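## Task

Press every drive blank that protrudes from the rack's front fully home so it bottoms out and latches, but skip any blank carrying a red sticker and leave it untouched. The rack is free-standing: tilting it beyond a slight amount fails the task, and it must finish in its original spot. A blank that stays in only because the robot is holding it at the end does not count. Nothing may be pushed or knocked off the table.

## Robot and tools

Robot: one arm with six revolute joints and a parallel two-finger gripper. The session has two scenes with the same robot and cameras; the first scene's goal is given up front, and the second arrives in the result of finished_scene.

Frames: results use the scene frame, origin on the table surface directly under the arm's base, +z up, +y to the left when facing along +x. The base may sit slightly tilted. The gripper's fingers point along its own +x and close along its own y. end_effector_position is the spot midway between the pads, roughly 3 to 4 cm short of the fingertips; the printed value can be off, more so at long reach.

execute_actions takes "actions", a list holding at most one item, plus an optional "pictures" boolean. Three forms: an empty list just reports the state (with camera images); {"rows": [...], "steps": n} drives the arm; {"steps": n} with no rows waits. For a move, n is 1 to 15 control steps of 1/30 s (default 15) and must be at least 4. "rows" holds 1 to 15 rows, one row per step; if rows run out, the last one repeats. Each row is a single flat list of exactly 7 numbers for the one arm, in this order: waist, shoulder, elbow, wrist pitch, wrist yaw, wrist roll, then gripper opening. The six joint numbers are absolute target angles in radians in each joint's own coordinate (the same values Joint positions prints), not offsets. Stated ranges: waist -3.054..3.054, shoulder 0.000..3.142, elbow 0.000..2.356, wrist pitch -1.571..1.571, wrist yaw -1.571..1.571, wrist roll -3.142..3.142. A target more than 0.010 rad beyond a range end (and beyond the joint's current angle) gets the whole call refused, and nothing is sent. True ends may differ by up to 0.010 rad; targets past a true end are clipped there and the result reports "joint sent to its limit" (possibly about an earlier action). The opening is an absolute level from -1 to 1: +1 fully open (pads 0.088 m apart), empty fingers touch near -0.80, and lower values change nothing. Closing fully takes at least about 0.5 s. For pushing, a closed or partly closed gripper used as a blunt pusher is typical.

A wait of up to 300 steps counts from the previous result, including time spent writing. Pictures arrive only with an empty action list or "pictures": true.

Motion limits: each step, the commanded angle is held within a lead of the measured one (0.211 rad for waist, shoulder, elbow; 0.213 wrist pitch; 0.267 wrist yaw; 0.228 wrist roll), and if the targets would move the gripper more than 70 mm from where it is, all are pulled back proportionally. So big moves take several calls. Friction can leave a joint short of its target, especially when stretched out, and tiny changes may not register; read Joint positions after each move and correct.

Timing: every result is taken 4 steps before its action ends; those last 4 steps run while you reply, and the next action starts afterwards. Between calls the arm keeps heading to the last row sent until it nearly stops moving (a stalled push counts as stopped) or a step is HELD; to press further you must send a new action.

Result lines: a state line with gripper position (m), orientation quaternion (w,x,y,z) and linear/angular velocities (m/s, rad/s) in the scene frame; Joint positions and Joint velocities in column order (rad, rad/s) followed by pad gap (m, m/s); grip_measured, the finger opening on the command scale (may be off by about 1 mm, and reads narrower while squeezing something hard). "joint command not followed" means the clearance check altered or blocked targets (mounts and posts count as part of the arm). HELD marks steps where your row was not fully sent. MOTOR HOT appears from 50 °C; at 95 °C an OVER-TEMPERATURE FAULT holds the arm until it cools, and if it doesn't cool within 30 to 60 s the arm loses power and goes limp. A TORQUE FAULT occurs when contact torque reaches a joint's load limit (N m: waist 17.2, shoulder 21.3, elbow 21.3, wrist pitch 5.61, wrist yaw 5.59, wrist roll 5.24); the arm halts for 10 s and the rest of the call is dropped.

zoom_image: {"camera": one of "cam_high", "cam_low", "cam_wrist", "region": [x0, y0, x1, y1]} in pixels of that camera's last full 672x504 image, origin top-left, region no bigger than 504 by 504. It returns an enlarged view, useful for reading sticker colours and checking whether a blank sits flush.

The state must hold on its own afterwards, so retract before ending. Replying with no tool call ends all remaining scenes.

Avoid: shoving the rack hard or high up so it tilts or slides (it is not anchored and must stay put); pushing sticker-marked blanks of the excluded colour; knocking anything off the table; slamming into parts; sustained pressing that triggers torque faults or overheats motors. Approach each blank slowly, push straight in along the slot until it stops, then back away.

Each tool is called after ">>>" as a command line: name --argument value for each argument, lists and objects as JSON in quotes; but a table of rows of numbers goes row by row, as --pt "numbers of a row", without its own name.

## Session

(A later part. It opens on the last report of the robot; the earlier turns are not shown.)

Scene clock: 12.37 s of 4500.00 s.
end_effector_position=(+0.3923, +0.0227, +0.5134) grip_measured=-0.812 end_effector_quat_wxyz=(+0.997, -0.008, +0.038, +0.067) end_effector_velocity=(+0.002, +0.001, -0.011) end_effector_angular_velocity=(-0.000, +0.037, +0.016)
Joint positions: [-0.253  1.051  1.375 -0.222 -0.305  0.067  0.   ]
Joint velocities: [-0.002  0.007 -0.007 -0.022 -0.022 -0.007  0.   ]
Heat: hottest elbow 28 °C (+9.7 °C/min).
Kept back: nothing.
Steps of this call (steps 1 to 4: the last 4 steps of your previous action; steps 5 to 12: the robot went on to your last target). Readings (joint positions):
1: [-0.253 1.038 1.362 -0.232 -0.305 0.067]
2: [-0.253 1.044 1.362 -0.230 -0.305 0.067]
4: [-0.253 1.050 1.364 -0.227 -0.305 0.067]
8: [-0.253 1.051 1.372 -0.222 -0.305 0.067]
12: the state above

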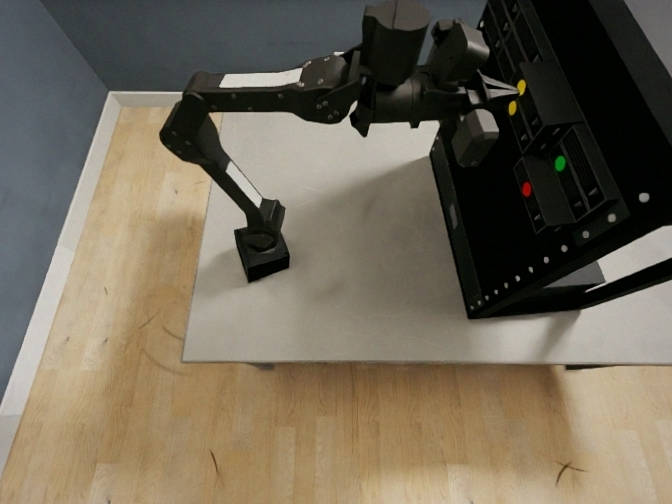

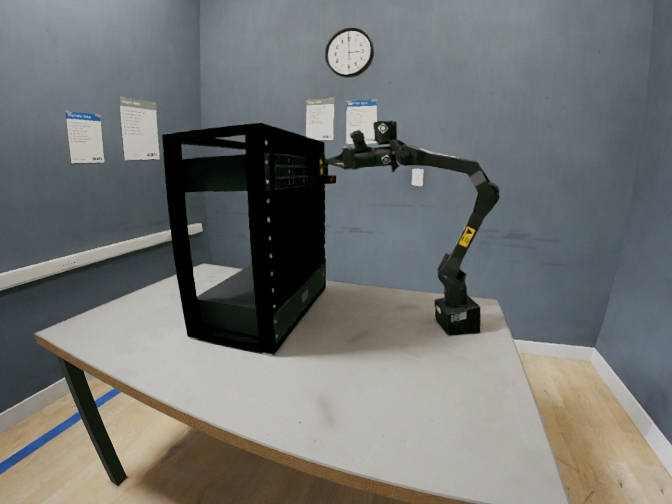

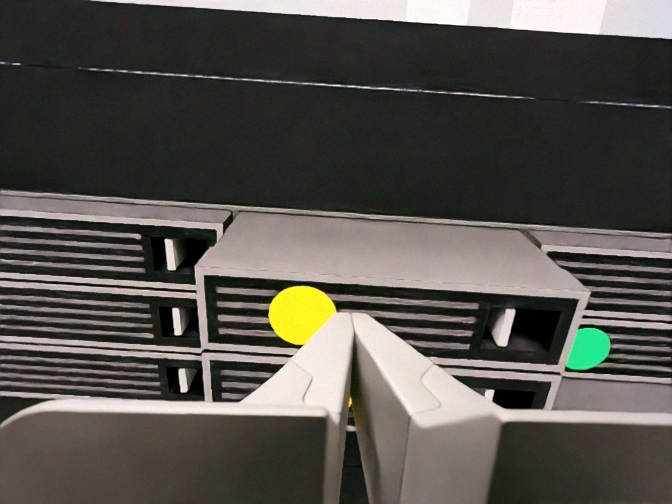

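>>> execute_actions --actions '[{"rows":[[-0.247,1.068,1.396,-0.218,-0.297,0.06,-1],[-0.245,1.075,1.4,-0.216,-0.295,0.06,-1],[-0.243,1.082,1.404,-0.213,-0.293,0.06,-1],[-0.241,1.089,1.408,-0.21,-0.291,0.06,-1],[-0.239,1.096,1.412,-0.207,-0.289,0.06,-1],[-0.237,1.103,1.416,-0.204,-0.287,0.06,-1],[-0.235,1.11,1.42,-0.201,-0.285,0.06,-1],[-0.233,1.117,1.424,-0.198,-0.283,0.06,-1],[-0.231,1.124,1.428,-0.195,-0.281,0.06,-1],[-0.229,1.131,1.432,-0.192,-0.279,0.06,-1],[-0.227,1.138,1.436,-0.189,-0.277,0.06,-1],[-0.225,1.145,1.44,-0.186,-0.275,0.06,-1],[-0.223,1.152,1.444,-0.183,-0.273,0.06,-1],[-0.221,1.159,1.448,-0.18,-0.271,0.06,-1],[-0.219,1.166,1.452,-0.177,-0.269,0.06,-1]]}]'

>>> execute_actions --actions '[{"rows":[[-0.217,1.173,1.456,-0.174,-0.267,0.06,-1],[-0.215,1.18,1.46,-0.171,-0.265,0.06,-1],[-0.213,1.187,1.464,-0.168,-0.263,0.06,-1],[-0.211,1.194,1.468,-0.165,-0.261,0.06,-1],[-0.209,1.201,1.472,-0.162,-0.259,0.06,-1],[-0.207,1.208,1.476,-0.16,-0.257,0.06,-1],[-0.205,1.215,1.48,-0.158,-0.255,0.06,-1]]}]'

>>> execute_actions --actions '[{"steps":12}]' --pictures true

Scene clock: 13.10 s of 4500.00 s.
end_effector_position=(+0.4055, +0.0231, +0.5131) grip_measured=-0.812 end_effector_quat_wxyz=(+0.997, -0.007, +0.039, +0.067) end_effector_velocity=(+0.044, +0.005, -0.001) end_effector_angular_velocity=(-0.015, -0.000, +0.016)
Joint positions: [-0.239  1.097  1.405 -0.208 -0.291  0.067  0.   ]
Joint velocities: [ 0.051  0.154  0.1    0.051  0.037 -0.022  0.   ]
Heat: hottest elbow 28 °C (+9.2 °C/min).
Steps of this call (steps 1 to 11: the robot went on to your last target; steps 12 to 22: the first 11 steps of this action). Readings (joint positions):
12: [-0.253 1.053 1.376 -0.222 -0.305 0.067]
13: [-0.252 1.055 1.377 -0.221 -0.304 0.067]
15: [-0.249 1.063 1.383 -0.217 -0.302 0.067]
19: [-0.243 1.086 1.397 -0.209 -0.296 0.067]
22: the state above

Scene clock: 13.60 s of 4500.00 s.
end_effector_position=(+0.4315, +0.0252, +0.5131) grip_measured=-0.812 end_effector_quat_wxyz=(+0.997, -0.007, +0.035, +0.068) end_effector_velocity=(+0.017, +0.003, -0.000) end_effector_angular_velocity=(-0.006, -0.012, +0.011)
Joint positions: [-0.212  1.186  1.461 -0.166 -0.266  0.067  0.   ]
Joint velocities: [ 0.017  0.056  0.032  0.037  0.007 -0.007  0.   ]
Heat: hottest elbow 29 °C (+13.2 °C/min).
Steps of this call (steps 1 to 4: the last 4 steps of your previous action; steps 5 to 15: the first 11 steps of this action). Readings (joint positions):
5: [-0.228 1.131 1.425 -0.191 -0.282 0.067]
6: [-0.226 1.137 1.430 -0.188 -0.280 0.067]
8: [-0.222 1.151 1.438 -0.182 -0.276 0.067]
12: [-0.214 1.177 1.454 -0.170 -0.269 0.067]
15: the state above

Scene clock: 14.00 s of 4500.00 s.
end_effector_position=(+0.4333, +0.0254, +0.5131) grip_measured=-0.812 end_effector_quat_wxyz=(+0.997, -0.007, +0.035, +0.068) end_effector_velocity=(+0.001, -0.000, -0.007) end_effector_angular_velocity=(-0.004, +0.026, +0.003)
Joint positions: [-0.21   1.192  1.465 -0.164 -0.264  0.067  0.   ]
Joint velocities: [-0.002  0.002 -0.002 -0.022 -0.007 -0.007  0.   ]
Heat: hottest elbow 29 °C (+12.9 °C/min).
Kept back: nothing.
Steps of this call (steps 1 to 4: the last 4 steps of your previous action; steps 5 to 12: the robot went on to your last target). Readings (joint positions):
1: [-0.211 1.187 1.462 -0.166 -0.265 0.067]
2: [-0.210 1.189 1.462 -0.165 -0.265 0.067]
4: [-0.210 1.190 1.463 -0.165 -0.264 0.067]
8: [-0.210 1.191 1.464 -0.164 -0.264 0.067]
12: the state above

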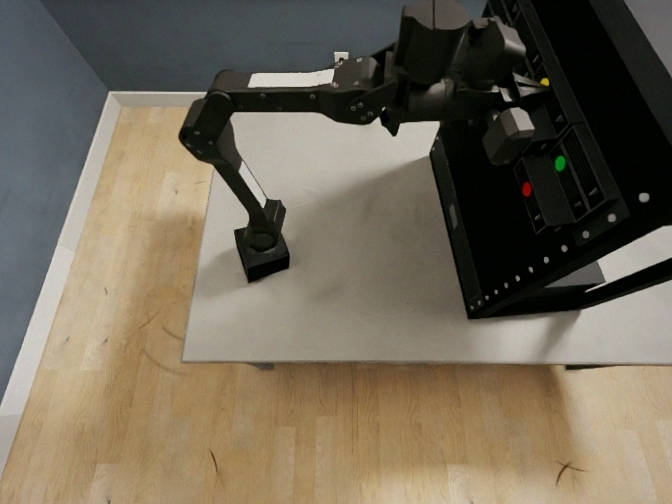

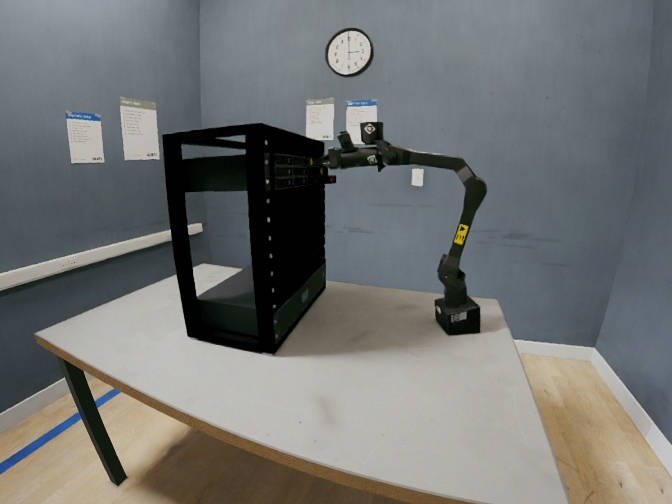

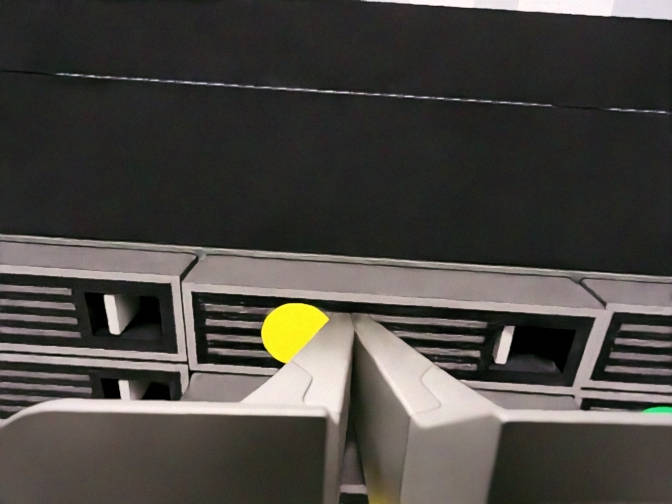

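>>> execute_actions --actions '[{"rows":[[-0.2,1.22,1.484,-0.157,-0.255,0.06,-1],[-0.2,1.225,1.487,-0.156,-0.255,0.06,-1],[-0.2,1.23,1.49,-0.155,-0.25,0.06,-1],[-0.2,1.235,1.493,-0.153,-0.25,0.06,-1],[-0.2,1.24,1.496,-0.151,-0.25,0.06,-1],[-0.198,1.248,1.5,-0.149,-0.25,0.06,-1]]}]'

>>> execute_actions --actions '[{"steps":8}]' --pictures true

Scene clock: 14.50 s of 4500.00 s.
end_effector_position=(+0.4384, +0.0255, +0.5122) grip_measured=-0.812 end_effector_quat_wxyz=(+0.997, -0.006, +0.036, +0.068) end_effector_velocity=(+0.000, +0.002, -0.002) end_effector_angular_velocity=(-0.006, +0.007, +0.010)
Joint positions: [-0.206  1.21   1.478 -0.162 -0.26   0.067  0.   ]
Joint velocities: [ 0.002  0.002  0.002 -0.007 -0.007 -0.007  0.   ]
Heat: hottest elbow 29 °C (+12.4 °C/min).
Steps of this call (steps 1 to 4: the robot went on to your last target; steps 5 to 15: the first 11 steps of this action). Readings (joint positions):
5: [-0.209 1.192 1.465 -0.164 -0.263 0.067]
6: [-0.208 1.194 1.466 -0.164 -0.262 0.067]
8: [-0.207 1.200 1.470 -0.162 -0.261 0.067]
12: [-0.206 1.209 1.477 -0.162 -0.260 0.067]
15: the state above

Scene clock: 14.77 s of 4500.00 s.
end_effector_position=(+0.4385, +0.0255, +0.5122) grip_measured=-0.812 end_effector_quat_wxyz=(+0.997, -0.006, +0.036, +0.068) end_effector_velocity=(-0.001, +0.002, -0.002) end_effector_angular_velocity=(-0.005, +0.008, +0.019)
Joint positions: [-0.206  1.21   1.478 -0.162 -0.26   0.067  0.   ]
Joint velocities: [-0.002 -0.002 -0.002 -0.007 -0.022 -0.007  0.   ]
Heat: hottest elbow 29 °C (+12.2 °C/min).
Kept back: nothing.
Steps of this call (steps 1 to 4: the last 4 steps of your previous action; steps 5 to 8: the robot went on to your last target). Readings (joint positions):
1: [-0.206 1.210 1.478 -0.162 -0.260 0.067]
2: [-0.206 1.210 1.478 -0.162 -0.260 0.067]
4: [-0.206 1.210 1.478 -0.162 -0.260 0.067]
8: the state above

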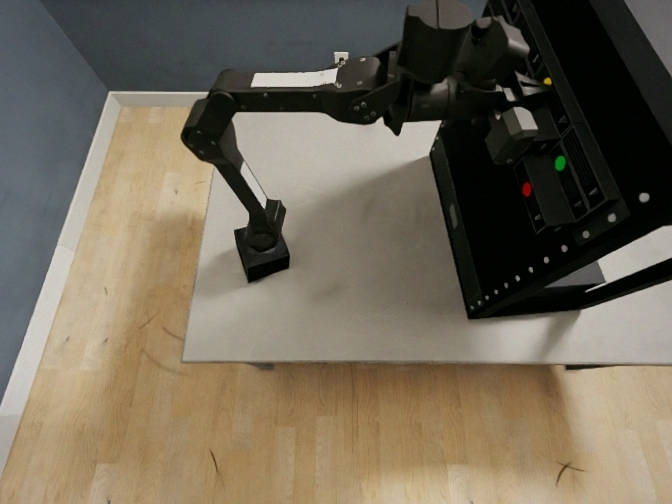

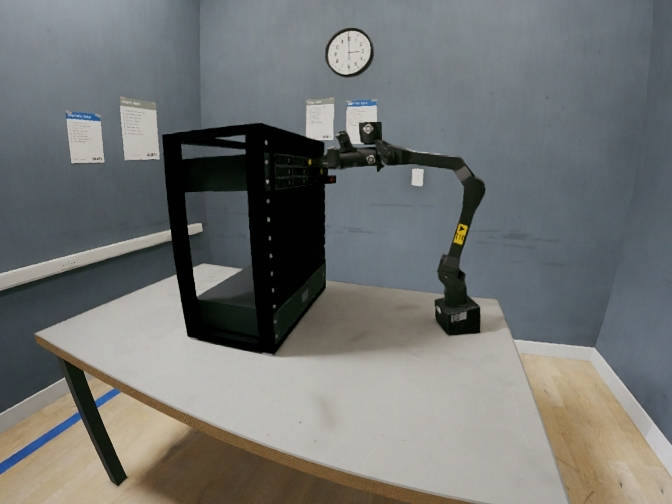

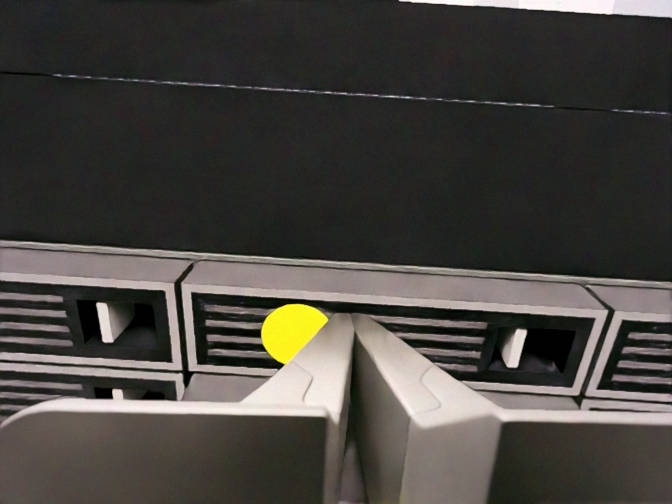

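>>> execute_actions --actions '[{"rows":[[-0.21,1.19,1.465,-0.165,-0.26,0.06,-1],[-0.215,1.165,1.45,-0.175,-0.27,0.06,-1],[-0.22,1.14,1.435,-0.185,-0.28,0.06,-1],[-0.23,1.115,1.42,-0.195,-0.285,0.06,-1],[-0.235,1.09,1.405,-0.205,-0.29,0.06,-1],[-0.24,1.065,1.39,-0.215,-0.295,0.06,-1],[-0.25,1.04,1.375,-0.225,-0.305,0.06,-1],[-0.25,1.015,1.36,-0.235,-0.305,0.06,-1],[-0.25,0.99,1.345,-0.245,-0.305,0.06,-1],[-0.25,0.965,1.33,-0.255,-0.305,0.06,-1]]}]'

>>> execute_actions --actions '[{"rows":[[-0.25,0.965,1.3,-0.23,-0.305,0.06,-1],[-0.25,0.965,1.27,-0.2,-0.305,0.06,-1],[-0.25,0.965,1.24,-0.17,-0.305,0.06,-1],[-0.25,0.965,1.205,-0.145,-0.305,0.06,-1]]}]'

>>> execute_actions --actions '[{"steps":8}]' --pictures true

Scene clock: 15.40 s of 4500.00 s.
end_effector_position=(+0.3879, +0.0257, +0.5169) grip_measured=-0.812 end_effector_quat_wxyz=(+0.997, -0.008, +0.035, +0.067) end_effector_velocity=(-0.218, +0.040, +0.064) end_effector_angular_velocity=(-0.038, -0.180, +0.077)
Joint positions: [-0.241  1.038  1.378 -0.232 -0.292  0.067  0.   ]
Joint velocities: [-0.051 -0.725 -0.31  -0.227 -0.11  -0.007  0.   ]
Heat: hottest elbow 29 °C (+11.7 °C/min).
Steps of this call (steps 1 to 8: the robot went on to your last target; steps 9 to 19: the first 11 steps of this action). Readings (joint positions):
9: [-0.206 1.206 1.478 -0.163 -0.260 0.067]
10: [-0.206 1.202 1.478 -0.164 -0.260 0.067]
12: [-0.209 1.189 1.468 -0.168 -0.262 0.067]
16: [-0.231 1.114 1.415 -0.206 -0.283 0.067]
19: the state above

Scene clock: 15.90 s of 4500.00 s.
end_effector_position=(+0.3786, +0.0235, +0.4879) grip_measured=-0.812 end_effector_quat_wxyz=(+0.997, -0.008, +0.040, +0.067) end_effector_velocity=(+0.002, +0.003, +0.014) end_effector_angular_velocity=(-0.035, -0.091, +0.020)
Joint positions: [-0.247  0.969  1.224 -0.157 -0.299  0.066  0.   ]
Joint velocities: [ 0.002 -0.002 -0.022  0.11  -0.007 -0.022  0.   ]
Heat: hottest elbow 29 °C (+11.3 °C/min).
Steps of this call (steps 1 to 4: the last 4 steps of your previous action; steps 5 to 15: the first 11 steps of this action). Readings (joint positions):
5: [-0.245 0.974 1.354 -0.242 -0.298 0.067]
6: [-0.245 0.969 1.342 -0.232 -0.299 0.067]
8: [-0.246 0.965 1.302 -0.201 -0.299 0.066]
12: [-0.247 0.968 1.237 -0.171 -0.299 0.066]
15: the state above

Scene clock: 16.17 s of 4500.00 s.
end_effector_position=(+0.3790, +0.0235, +0.4876) grip_measured=-0.812 end_effector_quat_wxyz=(+0.997, -0.008, +0.038, +0.067) end_effector_velocity=(-0.000, +0.000, -0.001) end_effector_angular_velocity=(-0.022, -0.005, +0.007)
Joint positions: [-0.247  0.969  1.219 -0.148 -0.299  0.066  0.   ]
Joint velocities: [-0.002 -0.002 -0.007  0.007 -0.007 -0.022  0.   ]
Heat: hottest elbow 29 °C (+11.1 °C/min).
Kept back: nothing.
Steps of this call (steps 1 to 4: the last 4 steps of your previous action; steps 5 to 8: the robot went on to your last target). Readings (joint positions):
1: [-0.247 0.969 1.224 -0.153 -0.299 0.066]
2: [-0.247 0.969 1.224 -0.150 -0.299 0.066]
4: [-0.247 0.969 1.223 -0.149 -0.299 0.066]
8: the state above

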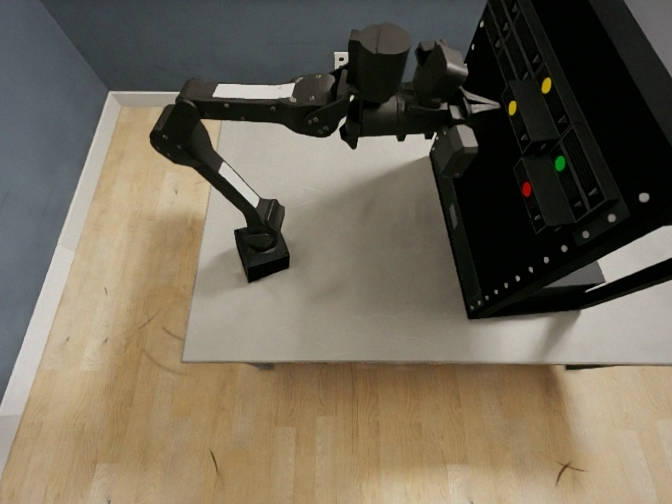

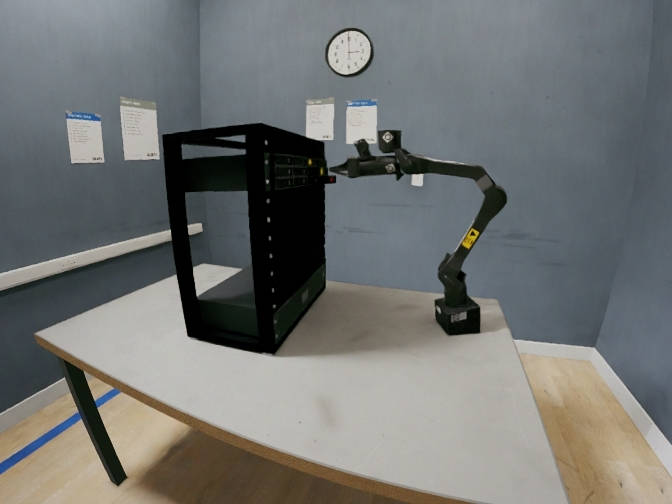

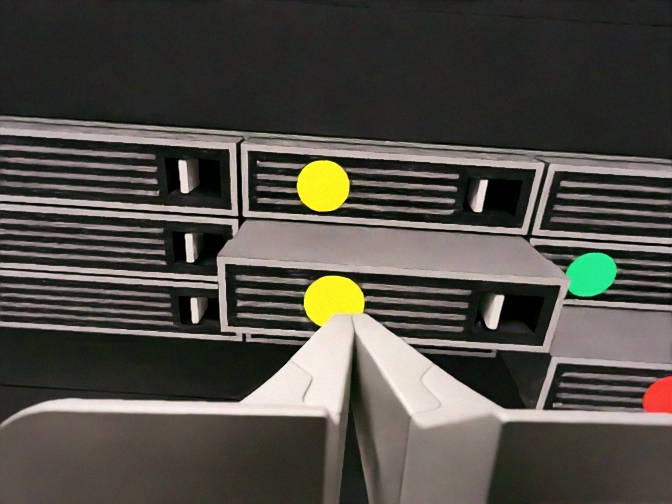

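>>> execute_actions --actions '[{"rows":[[-0.245,0.984,1.238,-0.144,-0.295,0.06,-1],[-0.243,0.992,1.242,-0.14,-0.293,0.06,-1],[-0.241,1.0,1.246,-0.136,-0.291,0.06,-1],[-0.239,1.008,1.25,-0.132,-0.289,0.06,-1],[-0.237,1.016,1.254,-0.128,-0.287,0.06,-1],[-0.235,1.024,1.258,-0.124,-0.285,0.06,-1],[-0.233,1.032,1.262,-0.12,-0.283,0.06,-1],[-0.231,1.04,1.266,-0.116,-0.281,0.06,-1],[-0.229,1.048,1.27,-0.112,-0.279,0.06,-1],[-0.227,1.056,1.274,-0.108,-0.277,0.06,-1],[-0.225,1.064,1.278,-0.104,-0.275,0.06,-1],[-0.223,1.072,1.282,-0.1,-0.273,0.06,-1],[-0.221,1.08,1.287,-0.096,-0.271,0.06,-1],[-0.219,1.088,1.292,-0.092,-0.269,0.06,-1],[-0.217,1.096,1.296,-0.088,-0.267,0.06,-1]]}]'

>>> execute_actions --actions '[{"rows":[[-0.215,1.104,1.3,-0.085,-0.265,0.06,-1],[-0.213,1.112,1.305,-0.082,-0.263,0.06,-1],[-0.211,1.12,1.309,-0.079,-0.261,0.06,-1],[-0.209,1.128,1.314,-0.076,-0.259,0.06,-1],[-0.207,1.136,1.318,-0.073,-0.257,0.06,-1],[-0.205,1.144,1.323,-0.07,-0.255,0.06,-1],[-0.203,1.152,1.327,-0.067,-0.253,0.06,-1],[-0.201,1.16,1.332,-0.064,-0.251,0.06,-1],[-0.199,1.168,1.336,-0.061,-0.249,0.06,-1],[-0.197,1.176,1.341,-0.058,-0.247,0.06,-1],[-0.195,1.184,1.345,-0.055,-0.245,0.06,-1],[-0.193,1.192,1.35,-0.052,-0.243,0.06,-1],[-0.191,1.2,1.354,-0.049,-0.241,0.06,-1]]}]'

>>> execute_actions --actions '[{"steps":18}]' --pictures true

Scene clock: 16.93 s of 4500.00 s.
end_effector_position=(+0.3966, +0.0226, +0.4850) grip_measured=-0.812 end_effector_quat_wxyz=(+0.997, -0.007, +0.040, +0.067) end_effector_velocity=(+0.064, +0.003, -0.007) end_effector_angular_velocity=(+0.001, +0.012, +0.018)
Joint positions: [-0.235  1.031  1.247 -0.119 -0.288  0.066  0.   ]
Joint velocities: [ 0.056  0.227  0.12   0.095  0.037 -0.007  0.   ]
Heat: hottest elbow 29 °C (+10.6 °C/min).
Steps of this call (steps 1 to 12: the robot went on to your last target; steps 13 to 23: the first 11 steps of this action). Readings (joint positions):
13: [-0.247 0.969 1.219 -0.147 -0.299 0.066]
14: [-0.247 0.970 1.219 -0.146 -0.299 0.066]
16: [-0.247 0.977 1.222 -0.142 -0.299 0.066]
20: [-0.241 1.007 1.236 -0.129 -0.294 0.066]
23: the state above

Scene clock: 17.43 s of 4500.00 s.
end_effector_position=(+0.4271, +0.0245, +0.4844) grip_measured=-0.812 end_effector_quat_wxyz=(+0.997, -0.006, +0.038, +0.068) end_effector_velocity=(+0.064, +0.009, -0.005) end_effector_angular_velocity=(-0.015, -0.008, +0.036)
Joint positions: [-0.205  1.139  1.312 -0.071 -0.26   0.066  0.   ]
Joint velocities: [ 0.056  0.227  0.139  0.095  0.022 -0.022  0.   ]
Heat: hottest elbow 29 °C (+10.3 °C/min).
Steps of this call (steps 1 to 4: the last 4 steps of your previous action; steps 5 to 15: the first 11 steps of this action). Readings (joint positions):
5: [-0.226 1.062 1.266 -0.108 -0.279 0.066]
6: [-0.224 1.068 1.269 -0.103 -0.278 0.066]
8: [-0.220 1.084 1.278 -0.095 -0.274 0.066]
12: [-0.212 1.115 1.297 -0.081 -0.266 0.066]
15: the state above

Scene clock: 18.03 s of 4500.00 s.
end_effector_position=(+0.4373, +0.0253, +0.4841) grip_measured=-0.812 end_effector_quat_wxyz=(+0.997, -0.006, +0.036, +0.068) end_effector_velocity=(-0.001, -0.002, -0.005) end_effector_angular_velocity=(-0.006, +0.020, -0.011)
Joint positions: [-0.196  1.175  1.336 -0.056 -0.251  0.066  0.   ]
Joint velocities: [-0.002 -0.002 -0.002 -0.022  0.007 -0.007  0.   ]
Heat: hottest elbow 30 °C (+13.3 °C/min).
Kept back: nothing.
Steps of this call (steps 1 to 4: the last 4 steps of your previous action; steps 5 to 18: the robot went on to your last target). Readings (joint positions):
1: [-0.204 1.146 1.317 -0.068 -0.259 0.066]
2: [-0.202 1.153 1.321 -0.066 -0.257 0.066]
4: [-0.199 1.164 1.329 -0.060 -0.254 0.066]
8: [-0.196 1.174 1.335 -0.056 -0.251 0.066]
18: the state above

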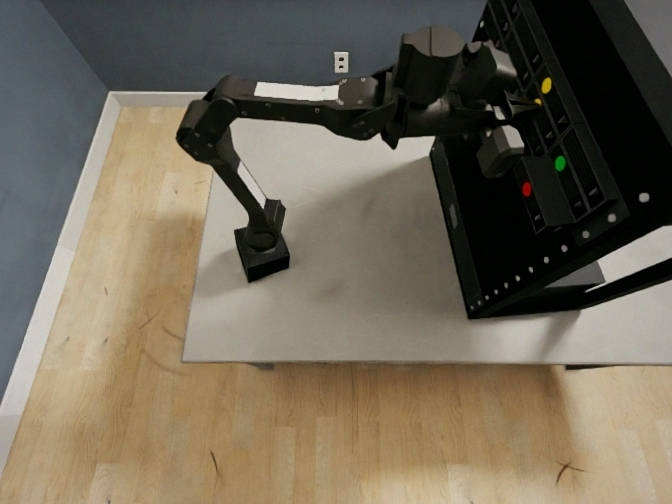

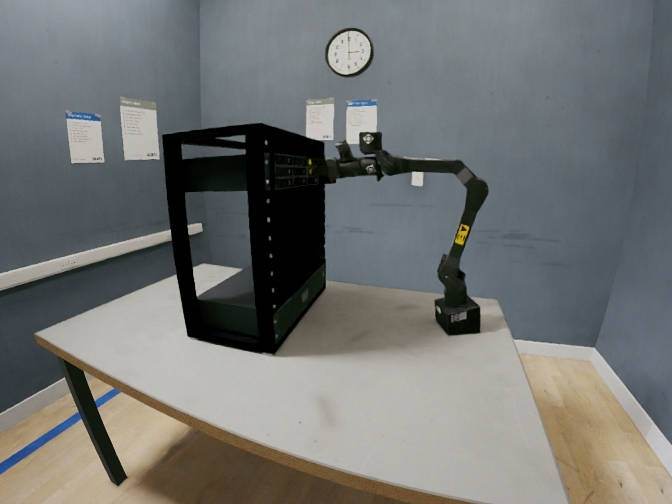

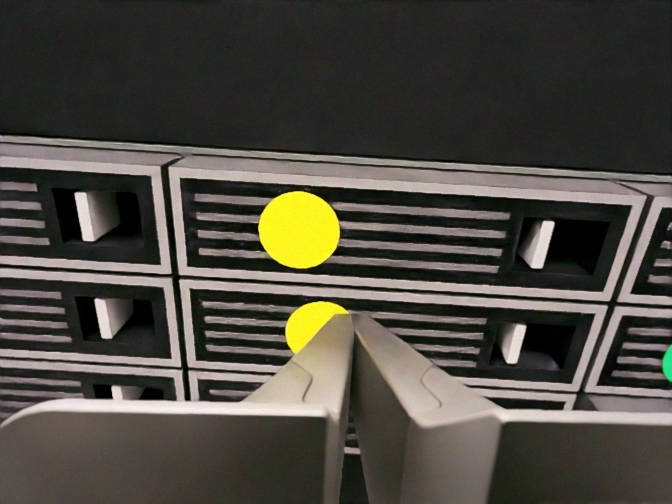

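>>> execute_actions --actions '[{"rows":[[-0.19,1.21,1.36,-0.047,-0.24,0.06,-1],[-0.19,1.222,1.365,-0.045,-0.24,0.06,-1]],"steps":14}]'

>>> execute_actions --actions '[{"rows":[[-0.2,1.15,1.33,-0.06,-0.25,0.06,-1],[-0.2,1.12,1.32,-0.08,-0.25,0.06,-1],[-0.2,1.09,1.31,-0.1,-0.25,0.06,-1],[-0.2,1.05,1.29,-0.12,-0.25,0.06,-1],[-0.2,1.0,1.27,-0.15,-0.25,0.06,-1]]}]' --pictures true

Scene clock: 18.50 s of 4500.00 s.
end_effector_position=(+0.4389, +0.0250, +0.4829) grip_measured=-0.812 end_effector_quat_wxyz=(+0.997, -0.005, +0.039, +0.068) end_effector_velocity=(-0.001, +0.000, +0.001) end_effector_angular_velocity=(-0.007, +0.002, +0.005)
Joint positions: [-0.196  1.181  1.34  -0.058 -0.251  0.066  0.   ]
Joint velocities: [-0.002 -0.002  0.002 -0.007 -0.007 -0.007  0.   ]
Heat: hottest elbow 30 °C (+13.0 °C/min).
Steps of this call (steps 1 to 4: the robot went on to your last target; steps 5 to 14: the first 10 steps of this action). Readings (joint positions):
5: [-0.196 1.176 1.336 -0.056 -0.251 0.066]
6: [-0.196 1.178 1.337 -0.057 -0.251 0.066]
8: [-0.196 1.180 1.338 -0.058 -0.251 0.066]
12: [-0.196 1.181 1.339 -0.058 -0.251 0.066]
14: the state above

Scene clock: 19.00 s of 4500.00 s.
end_effector_position=(+0.3899, +0.0326, +0.5079) grip_measured=-0.812 end_effector_quat_wxyz=(+0.997, -0.009, +0.017, +0.070) end_effector_velocity=(-0.100, +0.017, +0.081) end_effector_angular_velocity=(-0.029, -0.192, +0.017)
Joint positions: [-0.196  1.018  1.296 -0.134 -0.251  0.066  0.   ]
Joint velocities: [-0.007 -0.305 -0.002 -0.11  -0.007 -0.007  0.   ]
Heat: hottest elbow 30 °C (+12.6 °C/min).
Steps of this call (steps 1 to 4: the last 4 steps of your previous action; steps 5 to 15: the first 11 steps of this action). Readings (joint positions):
5: [-0.196 1.176 1.340 -0.059 -0.251 0.066]
6: [-0.196 1.171 1.340 -0.061 -0.251 0.066]
8: [-0.196 1.152 1.334 -0.076 -0.251 0.066]
12: [-0.196 1.062 1.298 -0.126 -0.251 0.066]
15: the state above

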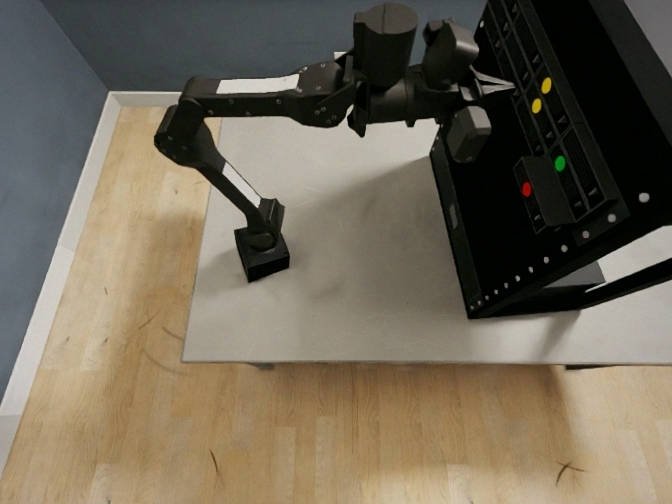

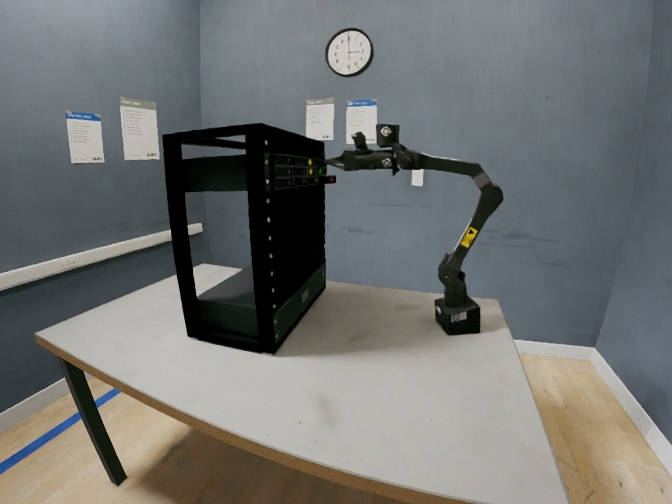

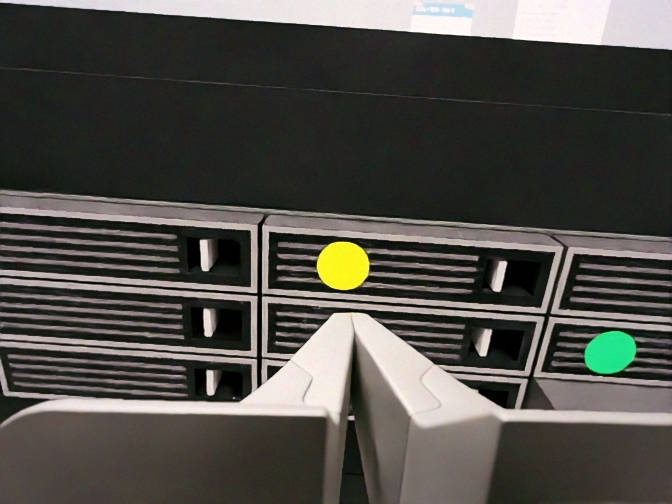

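>>> finished_scene --scene 2

The scene is finished: the task was done.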